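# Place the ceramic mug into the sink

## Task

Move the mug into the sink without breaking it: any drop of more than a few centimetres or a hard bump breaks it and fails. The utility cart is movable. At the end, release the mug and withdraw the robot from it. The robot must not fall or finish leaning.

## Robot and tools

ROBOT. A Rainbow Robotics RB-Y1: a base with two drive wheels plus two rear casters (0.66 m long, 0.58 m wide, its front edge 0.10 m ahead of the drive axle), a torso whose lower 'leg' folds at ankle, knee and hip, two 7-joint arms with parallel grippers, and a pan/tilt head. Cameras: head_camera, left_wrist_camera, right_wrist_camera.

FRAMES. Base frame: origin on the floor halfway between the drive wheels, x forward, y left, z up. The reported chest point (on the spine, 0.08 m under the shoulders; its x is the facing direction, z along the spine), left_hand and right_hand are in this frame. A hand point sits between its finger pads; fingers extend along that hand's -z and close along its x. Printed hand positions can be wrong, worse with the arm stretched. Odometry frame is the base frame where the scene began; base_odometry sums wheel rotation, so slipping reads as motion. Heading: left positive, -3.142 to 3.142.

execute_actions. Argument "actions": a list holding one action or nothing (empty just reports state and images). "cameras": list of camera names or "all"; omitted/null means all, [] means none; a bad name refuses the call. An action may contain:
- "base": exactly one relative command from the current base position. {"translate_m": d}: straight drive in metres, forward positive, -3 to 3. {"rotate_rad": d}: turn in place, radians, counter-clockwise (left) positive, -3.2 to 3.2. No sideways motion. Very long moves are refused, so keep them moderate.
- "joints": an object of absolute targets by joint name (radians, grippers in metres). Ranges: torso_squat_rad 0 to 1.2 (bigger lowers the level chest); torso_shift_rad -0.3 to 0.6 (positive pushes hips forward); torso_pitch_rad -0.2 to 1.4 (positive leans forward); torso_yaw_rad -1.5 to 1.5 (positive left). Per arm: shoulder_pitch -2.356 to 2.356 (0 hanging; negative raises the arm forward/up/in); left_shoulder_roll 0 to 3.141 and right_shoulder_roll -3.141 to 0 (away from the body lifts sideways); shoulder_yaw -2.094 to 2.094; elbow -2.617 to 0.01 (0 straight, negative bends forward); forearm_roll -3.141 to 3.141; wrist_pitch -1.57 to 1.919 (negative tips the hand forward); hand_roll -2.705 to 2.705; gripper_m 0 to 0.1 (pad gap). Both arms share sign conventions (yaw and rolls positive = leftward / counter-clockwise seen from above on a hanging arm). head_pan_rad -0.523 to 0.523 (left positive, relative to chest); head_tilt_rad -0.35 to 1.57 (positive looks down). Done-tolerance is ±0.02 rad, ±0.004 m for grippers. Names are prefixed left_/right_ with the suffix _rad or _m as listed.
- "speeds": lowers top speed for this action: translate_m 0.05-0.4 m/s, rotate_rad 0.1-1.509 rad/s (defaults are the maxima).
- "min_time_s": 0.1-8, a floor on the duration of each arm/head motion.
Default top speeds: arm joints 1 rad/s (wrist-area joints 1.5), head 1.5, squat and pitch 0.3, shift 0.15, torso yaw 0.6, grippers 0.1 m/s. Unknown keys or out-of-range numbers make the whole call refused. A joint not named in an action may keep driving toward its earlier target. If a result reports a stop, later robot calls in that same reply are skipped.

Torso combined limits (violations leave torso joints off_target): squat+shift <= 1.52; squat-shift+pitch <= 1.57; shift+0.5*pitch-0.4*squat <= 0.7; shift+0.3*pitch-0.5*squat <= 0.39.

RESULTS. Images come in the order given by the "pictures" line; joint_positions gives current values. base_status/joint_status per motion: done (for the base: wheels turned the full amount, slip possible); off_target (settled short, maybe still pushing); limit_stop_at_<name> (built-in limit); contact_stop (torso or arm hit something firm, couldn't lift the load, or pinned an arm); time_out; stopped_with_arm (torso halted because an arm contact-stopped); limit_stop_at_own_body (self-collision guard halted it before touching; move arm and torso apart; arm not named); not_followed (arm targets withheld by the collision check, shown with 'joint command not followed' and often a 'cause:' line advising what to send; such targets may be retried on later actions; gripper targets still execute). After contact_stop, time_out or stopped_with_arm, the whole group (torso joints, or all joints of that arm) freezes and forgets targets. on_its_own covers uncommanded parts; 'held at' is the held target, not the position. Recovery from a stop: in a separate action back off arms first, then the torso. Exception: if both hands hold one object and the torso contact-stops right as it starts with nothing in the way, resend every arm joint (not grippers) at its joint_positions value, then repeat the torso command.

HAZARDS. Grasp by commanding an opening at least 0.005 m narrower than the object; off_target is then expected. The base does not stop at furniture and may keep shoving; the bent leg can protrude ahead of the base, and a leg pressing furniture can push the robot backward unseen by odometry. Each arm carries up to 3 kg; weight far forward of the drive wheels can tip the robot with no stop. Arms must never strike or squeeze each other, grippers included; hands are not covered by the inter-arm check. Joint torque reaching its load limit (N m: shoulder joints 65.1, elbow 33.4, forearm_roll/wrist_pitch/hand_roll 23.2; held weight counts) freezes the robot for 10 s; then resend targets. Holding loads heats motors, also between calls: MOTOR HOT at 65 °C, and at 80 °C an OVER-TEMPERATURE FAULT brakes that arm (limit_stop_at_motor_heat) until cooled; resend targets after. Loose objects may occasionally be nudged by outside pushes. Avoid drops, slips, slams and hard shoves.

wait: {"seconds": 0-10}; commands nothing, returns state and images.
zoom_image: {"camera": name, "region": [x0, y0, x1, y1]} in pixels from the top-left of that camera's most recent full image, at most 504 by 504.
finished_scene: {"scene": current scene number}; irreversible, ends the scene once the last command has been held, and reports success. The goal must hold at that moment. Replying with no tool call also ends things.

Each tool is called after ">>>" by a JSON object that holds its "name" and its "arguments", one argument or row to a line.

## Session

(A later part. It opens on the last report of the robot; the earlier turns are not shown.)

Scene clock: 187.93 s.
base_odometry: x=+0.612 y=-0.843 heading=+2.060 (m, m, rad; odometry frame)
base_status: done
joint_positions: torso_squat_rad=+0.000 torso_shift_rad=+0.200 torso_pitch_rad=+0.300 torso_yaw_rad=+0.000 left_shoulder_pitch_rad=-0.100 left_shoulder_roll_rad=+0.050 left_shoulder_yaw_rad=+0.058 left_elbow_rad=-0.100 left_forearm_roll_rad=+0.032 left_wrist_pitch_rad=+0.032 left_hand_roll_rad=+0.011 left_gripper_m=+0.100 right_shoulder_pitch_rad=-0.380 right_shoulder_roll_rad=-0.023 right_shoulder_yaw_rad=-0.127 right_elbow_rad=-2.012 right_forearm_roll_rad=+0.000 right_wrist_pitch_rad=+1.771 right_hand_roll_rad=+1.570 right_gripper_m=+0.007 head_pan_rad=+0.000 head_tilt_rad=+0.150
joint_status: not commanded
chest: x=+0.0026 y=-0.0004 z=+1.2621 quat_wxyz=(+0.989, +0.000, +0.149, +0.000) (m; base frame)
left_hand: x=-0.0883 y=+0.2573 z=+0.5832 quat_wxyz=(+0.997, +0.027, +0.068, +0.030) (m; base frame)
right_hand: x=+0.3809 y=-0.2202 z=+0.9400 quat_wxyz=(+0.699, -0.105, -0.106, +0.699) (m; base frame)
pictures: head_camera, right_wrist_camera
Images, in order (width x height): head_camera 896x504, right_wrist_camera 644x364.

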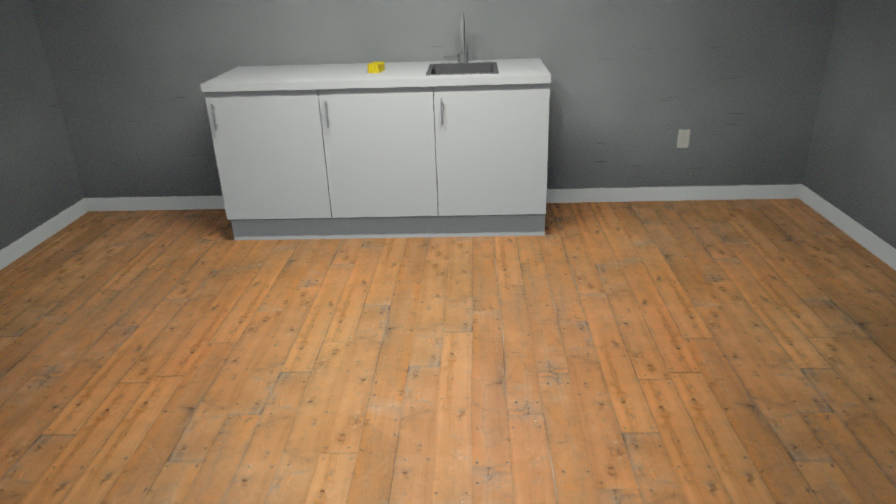

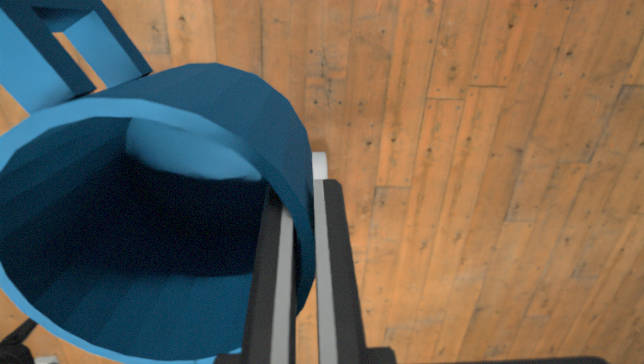

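>>> {"name": "execute_actions", "arguments": {
  "actions": [
    {"base":{"rotate_rad":0.03}}
  ],
  "cameras": []
}}

>>> {"name": "execute_actions", "arguments": {
  "actions": [
    {"base":{"translate_m":2.75},"joints":{"head_tilt_rad":0.35,"right_shoulder_pitch_rad":-0.979,"right_shoulder_roll_rad":-0.149,"right_shoulder_yaw_rad":-0.288,"right_elbow_rad":-1.483,"right_wrist_pitch_rad":1.83},"min_time_s":5}
  ],
  "cameras": ["head_camera","right_wrist_camera"]
}}

Scene clock: 198.50 s.
base_odometry: x=+0.612 y=-0.843 heading=+2.089 (m, m, rad; odometry frame)
base_status: done
joint_positions: torso_squat_rad=+0.000 torso_shift_rad=+0.200 torso_pitch_rad=+0.300 torso_yaw_rad=+0.000 left_shoulder_pitch_rad=-0.100 left_shoulder_roll_rad=+0.050 left_shoulder_yaw_rad=+0.058 left_elbow_rad=-0.100 left_forearm_roll_rad=+0.032 left_wrist_pitch_rad=+0.032 left_hand_roll_rad=+0.011 left_gripper_m=+0.100 right_shoulder_pitch_rad=-0.380 right_shoulder_roll_rad=-0.023 right_shoulder_yaw_rad=-0.127 right_elbow_rad=-2.012 right_forearm_roll_rad=+0.000 right_wrist_pitch_rad=+1.771 right_hand_roll_rad=+1.570 right_gripper_m=+0.007 head_pan_rad=+0.000 head_tilt_rad=+0.150
joint_status: not commanded
chest: x=+0.0026 y=-0.0004 z=+1.2621 quat_wxyz=(+0.989, +0.000, +0.149, +0.000) (m; base frame)
left_hand: x=-0.0883 y=+0.2573 z=+0.5832 quat_wxyz=(+0.997, +0.027, +0.068, +0.030) (m; base frame)
right_hand: x=+0.3809 y=-0.2202 z=+0.9400 quat_wxyz=(+0.699, -0.105, -0.106, +0.699) (m; base frame)
pictures: none
No camera images: the call's "cameras" was empty. Leave "cameras" out to get every camera's image.

Scene clock: 206.93 s.
base_odometry: x=-0.751 y=+1.545 heading=+2.089 (m, m, rad; odometry frame)
base_status: done
joint_positions: torso_squat_rad=+0.000 torso_shift_rad=+0.200 torso_pitch_rad=+0.300 torso_yaw_rad=+0.000 left_shoulder_pitch_rad=-0.100 left_shoulder_roll_rad=+0.050 left_shoulder_yaw_rad=+0.058 left_elbow_rad=-0.100 left_forearm_roll_rad=+0.032 left_wrist_pitch_rad=+0.032 left_hand_roll_rad=+0.011 left_gripper_m=+0.100 right_shoulder_pitch_rad=-0.978 right_shoulder_roll_rad=-0.149 right_shoulder_yaw_rad=-0.288 right_elbow_rad=-1.483 right_forearm_roll_rad=+0.000 right_wrist_pitch_rad=+1.830 right_hand_roll_rad=+1.570 right_gripper_m=+0.007 head_pan_rad=+0.000 head_tilt_rad=+0.350
joint_status: all done
chest: x=+0.0027 y=-0.0004 z=+1.2621 quat_wxyz=(+0.989, +0.000, +0.150, +0.000) (m; base frame)
left_hand: x=-0.0883 y=+0.2573 z=+0.5832 quat_wxyz=(+0.997, +0.027, +0.068, +0.030) (m; base frame)
right_hand: x=+0.5197 y=-0.2203 z=+1.0272 quat_wxyz=(+0.699, -0.106, -0.106, +0.699) (m; base frame)
pictures: head_camera, right_wrist_camera
Images, in order (width x height): head_camera 896x504, right_wrist_camera 644x364.

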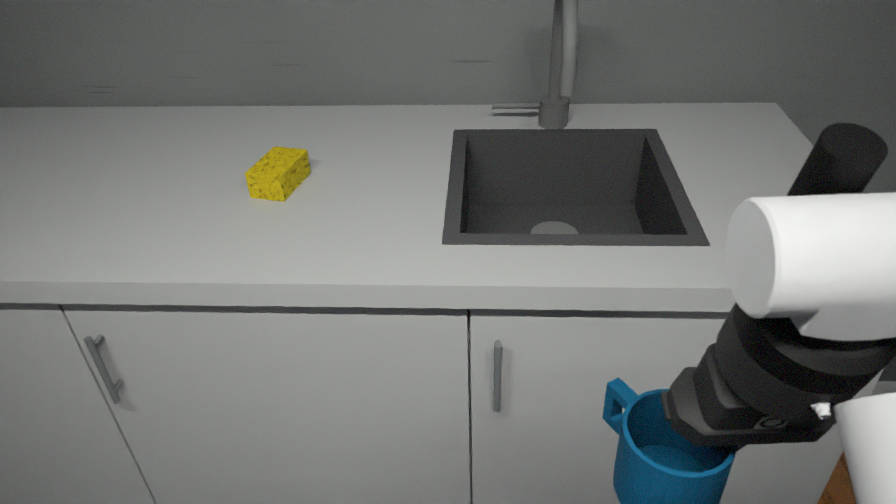

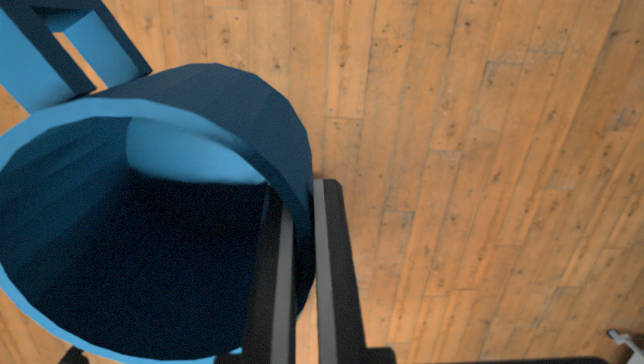

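>>> {"name": "execute_actions", "arguments": {
  "actions": [
    {"base":{"translate_m":0.45},"joints":{"torso_pitch_rad":0.2,"head_tilt_rad":0.75,"head_pan_rad":-0.15},"speeds":{"translate_m":0.25}}
  ],
  "cameras": ["head_camera","right_wrist_camera"]
}}

Scene clock: 229.93 s.
base_odometry: x=-0.974 y=+1.936 heading=+2.089 (m, m, rad; odometry frame)
base_status: done
joint_positions: torso_squat_rad=+0.000 torso_shift_rad=+0.200 torso_pitch_rad=+0.200 torso_yaw_rad=+0.000 left_shoulder_pitch_rad=-0.100 left_shoulder_roll_rad=+0.050 left_shoulder_yaw_rad=+0.058 left_elbow_rad=-0.100 left_forearm_roll_rad=+0.032 left_wrist_pitch_rad=+0.032 left_hand_roll_rad=+0.011 left_gripper_m=+0.100 right_shoulder_pitch_rad=-0.978 right_shoulder_roll_rad=-0.149 right_shoulder_yaw_rad=-0.288 right_elbow_rad=-1.483 right_forearm_roll_rad=+0.000 right_wrist_pitch_rad=+1.830 right_hand_roll_rad=+1.570 right_gripper_m=+0.007 head_pan_rad=-0.150 head_tilt_rad=+0.750
joint_status: all done
chest: x=-0.0273 y=-0.0004 z=+1.2698 quat_wxyz=(+0.995, +0.000, +0.100, +0.000) (m; base frame)
left_hand: x=-0.0500 y=+0.2573 z=+0.5852 quat_wxyz=(+0.999, +0.025, +0.018, +0.031) (m; base frame)
right_hand: x=+0.5106 y=-0.2203 z=+1.0876 quat_wxyz=(+0.693, -0.141, -0.141, +0.693) (m; base frame)
pictures: head_camera, right_wrist_camera
Images, in order (width x height): head_camera 896x504, right_wrist_camera 644x364.

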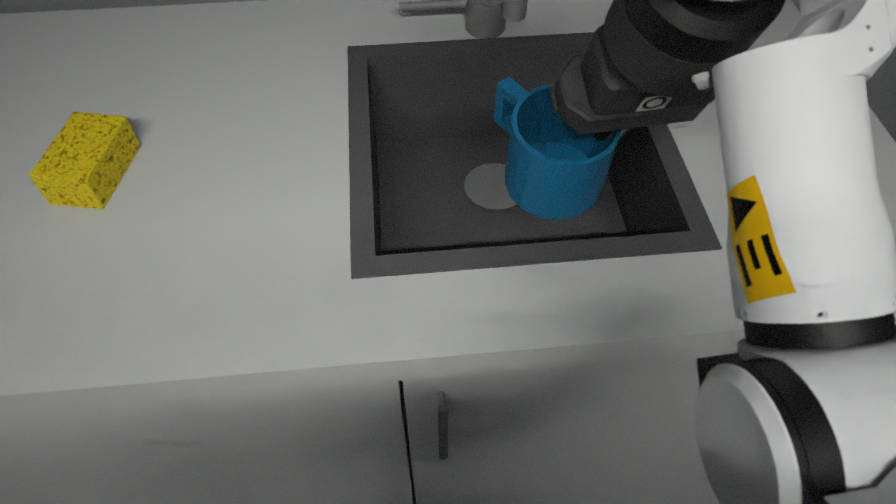

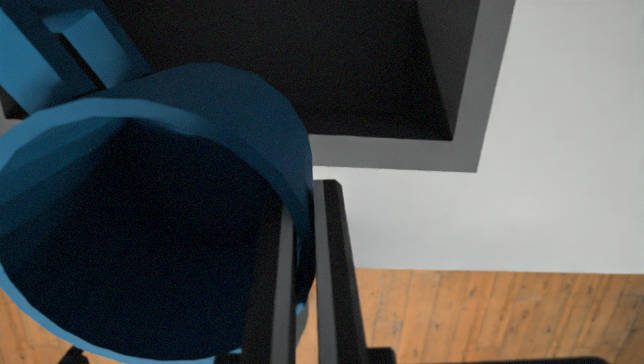

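>>> {"name": "execute_actions", "arguments": {
  "actions": [
    {"base":{"translate_m":0.14},"joints":{"torso_pitch_rad":0.28}}
  ],
  "cameras": ["head_camera","right_wrist_camera"]
}}

Scene clock: 237.87 s.
base_odometry: x=-1.043 y=+2.058 heading=+2.089 (m, m, rad; odometry frame)
base_status: done
joint_positions: torso_squat_rad=+0.000 torso_shift_rad=+0.200 torso_pitch_rad=+0.280 torso_yaw_rad=+0.000 left_shoulder_pitch_rad=-0.100 left_shoulder_roll_rad=+0.050 left_shoulder_yaw_rad=+0.058 left_elbow_rad=-0.100 left_forearm_roll_rad=+0.032 left_wrist_pitch_rad=+0.032 left_hand_roll_rad=+0.011 left_gripper_m=+0.100 right_shoulder_pitch_rad=-0.978 right_shoulder_roll_rad=-0.149 right_shoulder_yaw_rad=-0.288 right_elbow_rad=-1.483 right_forearm_roll_rad=+0.000 right_wrist_pitch_rad=+1.830 right_hand_roll_rad=+1.570 right_gripper_m=+0.007 head_pan_rad=-0.150 head_tilt_rad=+0.750
joint_status: all done
chest: x=-0.0033 y=-0.0004 z=+1.2639 quat_wxyz=(+0.990, +0.000, +0.140, +0.000) (m; base frame)
left_hand: x=-0.0806 y=+0.2573 z=+0.5833 quat_wxyz=(+0.998, +0.026, +0.058, +0.030) (m; base frame)
right_hand: x=+0.5183 y=-0.2203 z=+1.0393 quat_wxyz=(+0.698, -0.113, -0.113, +0.698) (m; base frame)
pictures: head_camera, right_wrist_camera
Images, in order (width x height): head_camera 896x504, right_wrist_camera 644x364.

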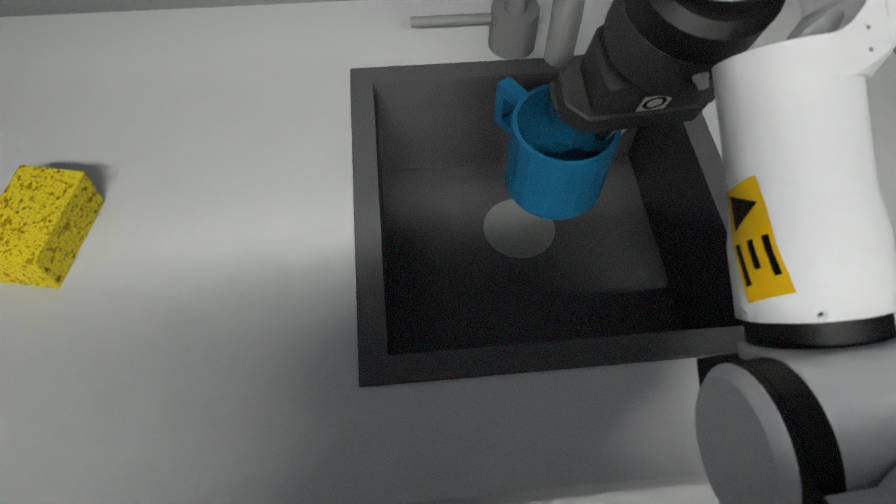

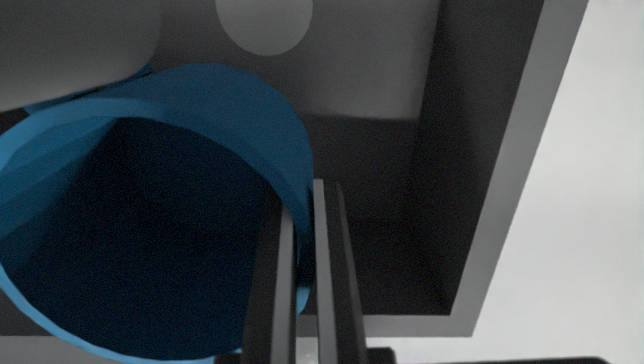

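>>> {"name": "execute_actions", "arguments": {
  "actions": [
    {"base":{"translate_m":-0.04},"speeds":{"translate_m":0.05}}
  ],
  "cameras": ["head_camera","right_wrist_camera"]
}}

Scene clock: 250.37 s.
base_odometry: x=-1.023 y=+2.023 heading=+2.090 (m, m, rad; odometry frame)
base_status: done
joint_positions: torso_squat_rad=+0.000 torso_shift_rad=+0.200 torso_pitch_rad=+0.280 torso_yaw_rad=+0.000 left_shoulder_pitch_rad=-0.100 left_shoulder_roll_rad=+0.050 left_shoulder_yaw_rad=+0.058 left_elbow_rad=-0.100 left_forearm_roll_rad=+0.032 left_wrist_pitch_rad=+0.032 left_hand_roll_rad=+0.011 left_gripper_m=+0.100 right_shoulder_pitch_rad=-0.978 right_shoulder_roll_rad=-0.149 right_shoulder_yaw_rad=-0.288 right_elbow_rad=-1.483 right_forearm_roll_rad=+0.000 right_wrist_pitch_rad=+1.830 right_hand_roll_rad=+1.570 right_gripper_m=+0.007 head_pan_rad=-0.150 head_tilt_rad=+0.750
joint_status: not commanded
chest: x=-0.0033 y=-0.0004 z=+1.2639 quat_wxyz=(+0.990, +0.000, +0.140, +0.000) (m; base frame)
left_hand: x=-0.0806 y=+0.2573 z=+0.5833 quat_wxyz=(+0.998, +0.026, +0.058, +0.030) (m; base frame)
right_hand: x=+0.5183 y=-0.2203 z=+1.0394 quat_wxyz=(+0.698, -0.113, -0.113, +0.698) (m; base frame)
pictures: head_camera, right_wrist_camera
Images, in order (width x height): head_camera 896x504, right_wrist_camera 644x364.

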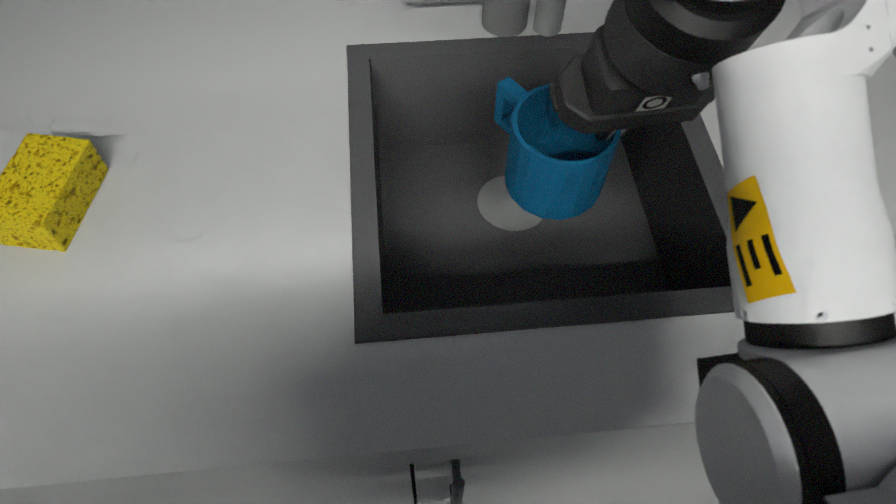

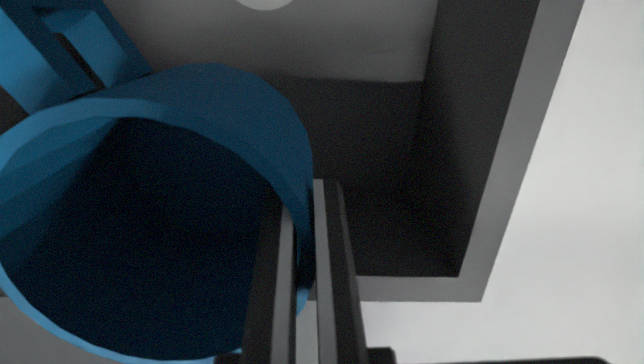

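>>> {"name": "execute_actions", "arguments": {
  "actions": [
    {"joints":{"torso_squat_rad":0.5,"torso_pitch_rad":0.3}}
  ],
  "cameras": ["head_camera","right_wrist_camera"]
}}

Scene clock: 257.73 s.
base_odometry: x=-1.023 y=+2.023 heading=+2.090 (m, m, rad; odometry frame)
base_status: not commanded
joint_positions: torso_squat_rad=+0.500 torso_shift_rad=+0.200 torso_pitch_rad=+0.300 torso_yaw_rad=+0.000 left_shoulder_pitch_rad=-0.100 left_shoulder_roll_rad=+0.050 left_shoulder_yaw_rad=+0.058 left_elbow_rad=-0.100 left_forearm_roll_rad=+0.032 left_wrist_pitch_rad=+0.032 left_hand_roll_rad=+0.011 left_gripper_m=+0.100 right_shoulder_pitch_rad=-0.978 right_shoulder_roll_rad=-0.149 right_shoulder_yaw_rad=-0.288 right_elbow_rad=-1.483 right_forearm_roll_rad=+0.000 right_wrist_pitch_rad=+1.830 right_hand_roll_rad=+1.570 right_gripper_m=+0.007 head_pan_rad=-0.150 head_tilt_rad=+0.750
joint_status: all done
chest: x=-0.0145 y=-0.0004 z=+1.1782 quat_wxyz=(+0.989, +0.000, +0.149, +0.000) (m; base frame)
left_hand: x=-0.1053 y=+0.2573 z=+0.4992 quat_wxyz=(+0.997, +0.027, +0.067, +0.030) (m; base frame)
right_hand: x=+0.5026 y=-0.2203 z=+0.9434 quat_wxyz=(+0.699, -0.106, -0.106, +0.699) (m; base frame)
pictures: head_camera, right_wrist_camera
Images, in order (width x height): head_camera 896x504, right_wrist_camera 644x364.

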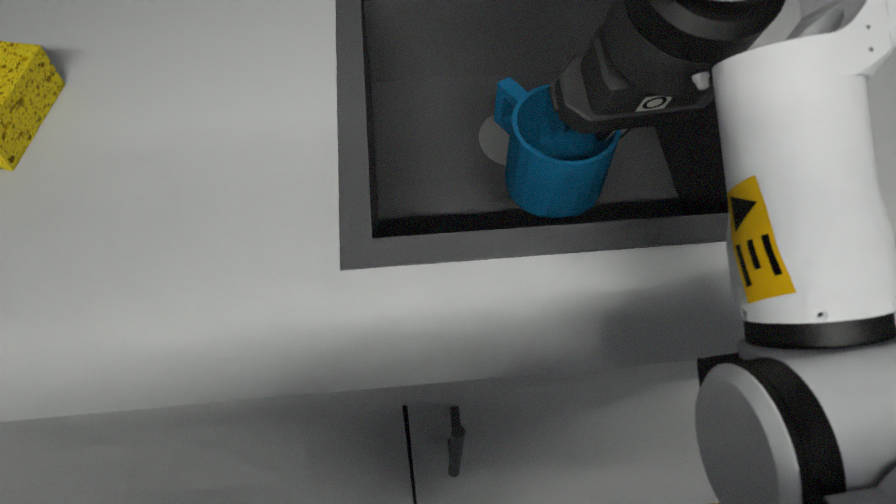

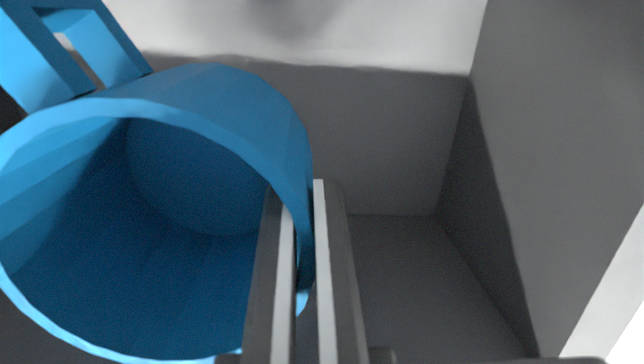

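>>> {"name": "execute_actions", "arguments": {
  "actions": [
    {"base":{"translate_m":0.02},"joints":{"torso_squat_rad":0.645}}
  ],
  "cameras": ["head_camera","right_wrist_camera"]
}}

Scene clock: 266.93 s.
base_odometry: x=-1.033 y=+2.040 heading=+2.090 (m, m, rad; odometry frame)
base_status: done
joint_positions: torso_squat_rad=+0.645 torso_shift_rad=+0.200 torso_pitch_rad=+0.300 torso_yaw_rad=+0.000 left_shoulder_pitch_rad=-0.100 left_shoulder_roll_rad=+0.050 left_shoulder_yaw_rad=+0.058 left_elbow_rad=-0.100 left_forearm_roll_rad=+0.032 left_wrist_pitch_rad=+0.032 left_hand_roll_rad=+0.011 left_gripper_m=+0.100 right_shoulder_pitch_rad=-0.978 right_shoulder_roll_rad=-0.149 right_shoulder_yaw_rad=-0.288 right_elbow_rad=-1.483 right_forearm_roll_rad=+0.000 right_wrist_pitch_rad=+1.830 right_hand_roll_rad=+1.570 right_gripper_m=+0.007 head_pan_rad=-0.150 head_tilt_rad=+0.750
joint_status: all done
chest: x=-0.0254 y=-0.0003 z=+1.1243 quat_wxyz=(+0.989, +0.000, +0.149, +0.000) (m; base frame)
left_hand: x=-0.1162 y=+0.2574 z=+0.4454 quat_wxyz=(+0.997, +0.027, +0.067, +0.030) (m; base frame)
right_hand: x=+0.4917 y=-0.2202 z=+0.8896 quat_wxyz=(+0.699, -0.106, -0.106, +0.699) (m; base frame)
pictures: head_camera, right_wrist_camera
Images, in order (width x height): head_camera 896x504, right_wrist_camera 644x364.

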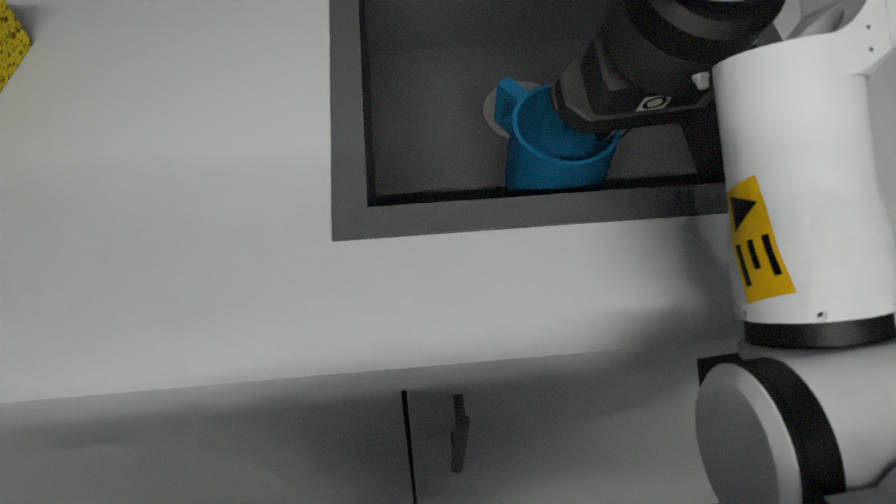

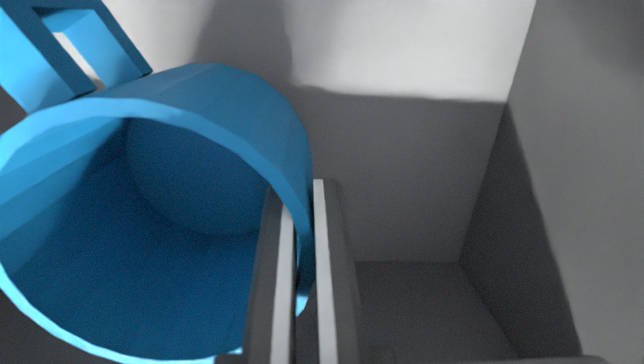

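>>> {"name": "execute_actions", "arguments": {
  "actions": [
    {"joints":{"torso_squat_rad":0.695}}
  ],
  "cameras": ["right_wrist_camera"]
}}

Scene clock: 275.00 s.
base_odometry: x=-1.033 y=+2.040 heading=+2.090 (m, m, rad; odometry frame)
base_status: not commanded
joint_positions: torso_squat_rad=+0.695 torso_shift_rad=+0.200 torso_pitch_rad=+0.300 torso_yaw_rad=+0.000 left_shoulder_pitch_rad=-0.100 left_shoulder_roll_rad=+0.050 left_shoulder_yaw_rad=+0.058 left_elbow_rad=-0.100 left_forearm_roll_rad=+0.032 left_wrist_pitch_rad=+0.032 left_hand_roll_rad=+0.011 left_gripper_m=+0.100 right_shoulder_pitch_rad=-0.978 right_shoulder_roll_rad=-0.149 right_shoulder_yaw_rad=-0.288 right_elbow_rad=-1.483 right_forearm_roll_rad=+0.000 right_wrist_pitch_rad=+1.830 right_hand_roll_rad=+1.570 right_gripper_m=+0.007 head_pan_rad=-0.150 head_tilt_rad=+0.750
joint_status: all done
chest: x=-0.0297 y=-0.0003 z=+1.1030 quat_wxyz=(+0.989, +0.000, +0.149, +0.000) (m; base frame)
left_hand: x=-0.1205 y=+0.2574 z=+0.4241 quat_wxyz=(+0.997, +0.027, +0.067, +0.030) (m; base frame)
right_hand: x=+0.4874 y=-0.2202 z=+0.8683 quat_wxyz=(+0.699, -0.106, -0.106, +0.699) (m; base frame)
pictures: right_wrist_camera
Images, in order (width x height): right_wrist_camera 644x364.

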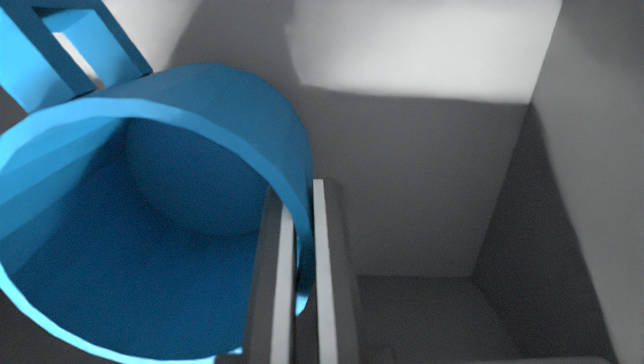

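>>> {"name": "execute_actions", "arguments": {
  "actions": [
    {"joints":{"torso_squat_rad":0.725}}
  ],
  "cameras": ["right_wrist_camera"]
}}

Scene clock: 279.87 s.
base_odometry: x=-1.033 y=+2.040 heading=+2.090 (m, m, rad; odometry frame)
base_status: not commanded
joint_positions: torso_squat_rad=+0.725 torso_shift_rad=+0.200 torso_pitch_rad=+0.300 torso_yaw_rad=+0.000 left_shoulder_pitch_rad=-0.100 left_shoulder_roll_rad=+0.050 left_shoulder_yaw_rad=+0.058 left_elbow_rad=-0.100 left_forearm_roll_rad=+0.032 left_wrist_pitch_rad=+0.032 left_hand_roll_rad=+0.011 left_gripper_m=+0.100 right_shoulder_pitch_rad=-0.978 right_shoulder_roll_rad=-0.149 right_shoulder_yaw_rad=-0.288 right_elbow_rad=-1.483 right_forearm_roll_rad=+0.000 right_wrist_pitch_rad=+1.830 right_hand_roll_rad=+1.570 right_gripper_m=+0.007 head_pan_rad=-0.150 head_tilt_rad=+0.750
joint_status: all done
chest: x=-0.0325 y=-0.0003 z=+1.0896 quat_wxyz=(+0.989, +0.000, +0.149, +0.000) (m; base frame)
left_hand: x=-0.1232 y=+0.2574 z=+0.4107 quat_wxyz=(+0.997, +0.027, +0.067, +0.030) (m; base frame)
right_hand: x=+0.4846 y=-0.2202 z=+0.8548 quat_wxyz=(+0.699, -0.106, -0.106, +0.699) (m; base frame)
pictures: right_wrist_camera
Images, in order (width x height): right_wrist_camera 644x364.

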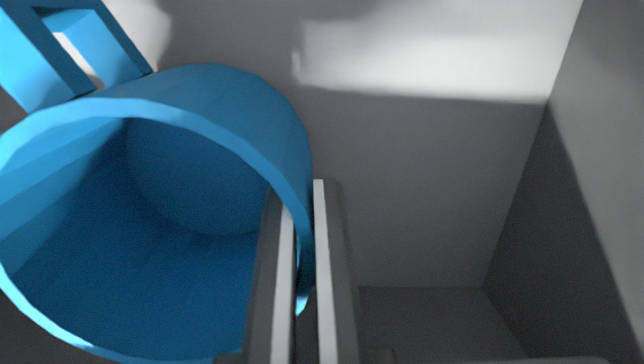

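>>> {"name": "execute_actions", "arguments": {
  "actions": [
    {"joints":{"torso_squat_rad":0.75}}
  ],
  "cameras": ["right_wrist_camera"]
}}

Scene clock: 283.97 s.
base_odometry: x=-1.033 y=+2.040 heading=+2.090 (m, m, rad; odometry frame)
base_status: not commanded
joint_positions: torso_squat_rad=+0.750 torso_shift_rad=+0.200 torso_pitch_rad=+0.299 torso_yaw_rad=+0.000 left_shoulder_pitch_rad=-0.100 left_shoulder_roll_rad=+0.050 left_shoulder_yaw_rad=+0.058 left_elbow_rad=-0.100 left_forearm_roll_rad=+0.032 left_wrist_pitch_rad=+0.032 left_hand_roll_rad=+0.011 left_gripper_m=+0.100 right_shoulder_pitch_rad=-0.981 right_shoulder_roll_rad=-0.150 right_shoulder_yaw_rad=-0.288 right_elbow_rad=-1.485 right_forearm_roll_rad=+0.000 right_wrist_pitch_rad=+1.830 right_hand_roll_rad=+1.570 right_gripper_m=+0.007 head_pan_rad=-0.150 head_tilt_rad=+0.750
joint_status: all done
chest: x=-0.0354 y=-0.0003 z=+1.0782 quat_wxyz=(+0.989, +0.000, +0.149, +0.000) (m; base frame)
left_hand: x=-0.1254 y=+0.2574 z=+0.3991 quat_wxyz=(+0.997, +0.026, +0.067, +0.030) (m; base frame)
right_hand: x=+0.4832 y=-0.2202 z=+0.8462 quat_wxyz=(+0.699, -0.109, -0.109, +0.699) (m; base frame)
pictures: right_wrist_camera
Images, in order (width x height): right_wrist_camera 644x364.

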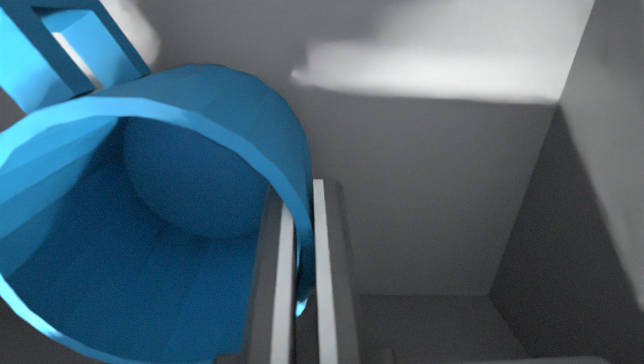

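Contact. Release.

>>> {"name": "execute_actions", "arguments": {
  "actions": [
    {"joints":{"right_gripper_m":0.04}}
  ],
  "cameras": ["right_wrist_camera"]
}}

>>> {"name": "execute_actions", "arguments": {
  "actions": [
    {"joints":{"torso_squat_rad":0.45}}
  ],
  "cameras": ["head_camera","right_wrist_camera"]
}}

Scene clock: 288.60 s.
base_odometry: x=-1.033 y=+2.040 heading=+2.090 (m, m, rad; odometry frame)
base_status: not commanded
joint_positions: torso_squat_rad=+0.750 torso_shift_rad=+0.200 torso_pitch_rad=+0.300 torso_yaw_rad=+0.000 left_shoulder_pitch_rad=-0.100 left_shoulder_roll_rad=+0.050 left_shoulder_yaw_rad=+0.058 left_elbow_rad=-0.100 left_forearm_roll_rad=+0.032 left_wrist_pitch_rad=+0.032 left_hand_roll_rad=+0.011 left_gripper_m=+0.100 right_shoulder_pitch_rad=-0.979 right_shoulder_roll_rad=-0.149 right_shoulder_yaw_rad=-0.288 right_elbow_rad=-1.483 right_forearm_roll_rad=+0.000 right_wrist_pitch_rad=+1.830 right_hand_roll_rad=+1.570 right_gripper_m=+0.040 head_pan_rad=-0.150 head_tilt_rad=+0.750
joint_status: all done
chest: x=-0.0349 y=-0.0003 z=+1.0781 quat_wxyz=(+0.989, +0.000, +0.149, +0.000) (m; base frame)
left_hand: x=-0.1256 y=+0.2574 z=+0.3991 quat_wxyz=(+0.997, +0.026, +0.067, +0.030) (m; base frame)
right_hand: x=+0.4826 y=-0.2205 z=+0.8440 quat_wxyz=(+0.699, -0.107, -0.107, +0.699) (m; base frame)
pictures: right_wrist_camera
Images, in order (width x height): right_wrist_camera 644x364.

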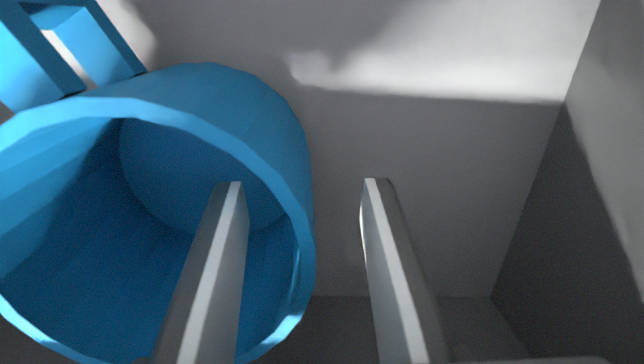

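Scene clock: 290.43 s.
base_odometry: x=-1.033 y=+2.040 heading=+2.090 (m, m, rad; odometry frame)
base_status: not commanded
joint_positions: torso_squat_rad=+0.450 torso_shift_rad=+0.200 torso_pitch_rad=+0.300 torso_yaw_rad=+0.000 left_shoulder_pitch_rad=-0.100 left_shoulder_roll_rad=+0.050 left_shoulder_yaw_rad=+0.058 left_elbow_rad=-0.100 left_forearm_roll_rad=+0.032 left_wrist_pitch_rad=+0.032 left_hand_roll_rad=+0.011 left_gripper_m=+0.100 right_shoulder_pitch_rad=-0.979 right_shoulder_roll_rad=-0.149 right_shoulder_yaw_rad=-0.288 right_elbow_rad=-1.483 right_forearm_roll_rad=+0.000 right_wrist_pitch_rad=+1.830 right_hand_roll_rad=+1.570 right_gripper_m=+0.040 head_pan_rad=-0.150 head_tilt_rad=+0.750
joint_status: all done
chest: x=-0.0112 y=-0.0004 z=+1.1938 quat_wxyz=(+0.989, +0.000, +0.150, +0.000) (m; base frame)
left_hand: x=-0.1022 y=+0.2573 z=+0.5149 quat_wxyz=(+0.997, +0.027, +0.068, +0.030) (m; base frame)
right_hand: x=+0.5061 y=-0.2205 z=+0.9594 quat_wxyz=(+0.699, -0.107, -0.107, +0.699) (m; base frame)
pictures: head_camera, right_wrist_camera
Images, in order (width x height): head_camera 896x504, right_wrist_camera 644x364.

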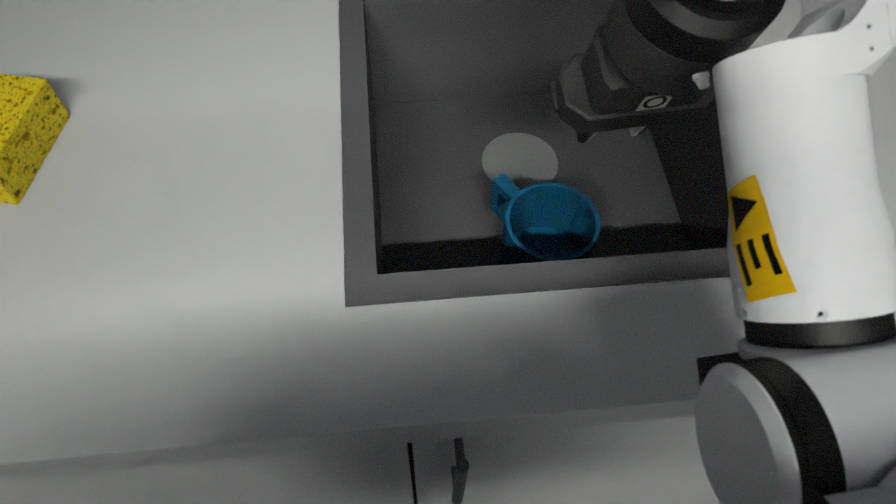

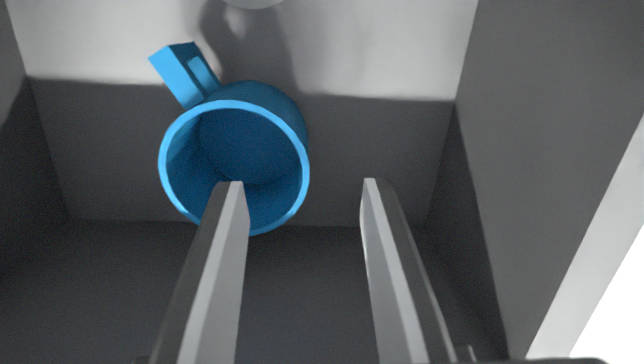

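>>> {"name": "execute_actions", "arguments": {
  "actions": [
    {"base":{"translate_m":-0.5},"joints":{"torso_pitch_rad":0.1,"torso_squat_rad":0.3,"head_tilt_rad":0.55}}
  ],
  "cameras": ["head_camera"]
}}

Scene clock: 296.77 s.
base_odometry: x=-0.785 y=+1.606 heading=+2.090 (m, m, rad; odometry frame)
base_status: done
joint_positions: torso_squat_rad=+0.300 torso_shift_rad=+0.200 torso_pitch_rad=+0.100 torso_yaw_rad=+0.000 left_shoulder_pitch_rad=-0.100 left_shoulder_roll_rad=+0.050 left_shoulder_yaw_rad=+0.058 left_elbow_rad=-0.100 left_forearm_roll_rad=+0.032 left_wrist_pitch_rad=+0.032 left_hand_roll_rad=+0.011 left_gripper_m=+0.100 right_shoulder_pitch_rad=-0.979 right_shoulder_roll_rad=-0.149 right_shoulder_yaw_rad=-0.288 right_elbow_rad=-1.483 right_forearm_roll_rad=+0.000 right_wrist_pitch_rad=+1.830 right_hand_roll_rad=+1.570 right_gripper_m=+0.040 head_pan_rad=-0.150 head_tilt_rad=+0.550
joint_status: all done
chest: x=-0.0643 y=-0.0004 z=+1.2438 quat_wxyz=(+0.999, +0.000, +0.050, +0.000) (m; base frame)
left_hand: x=-0.0183 y=+0.2573 z=+0.5603 quat_wxyz=(+0.999, +0.023, -0.032, +0.033) (m; base frame)
right_hand: x=+0.4893 y=-0.2206 z=+1.1168 quat_wxyz=(+0.685, -0.176, -0.176, +0.685) (m; base frame)
pictures: head_camera
Images, in order (width x height): head_camera 896x504.

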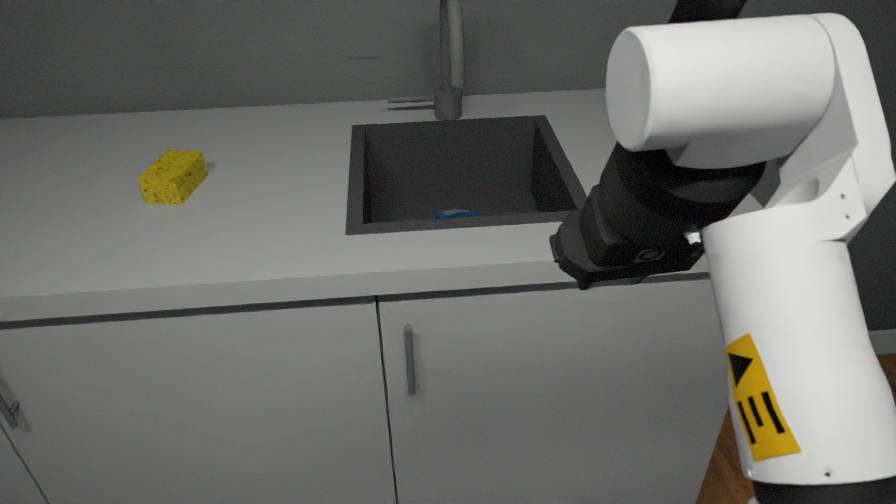

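>>> {"name": "finished_scene", "arguments": {
  "scene": 1
}}

The scene is finished: the task was done.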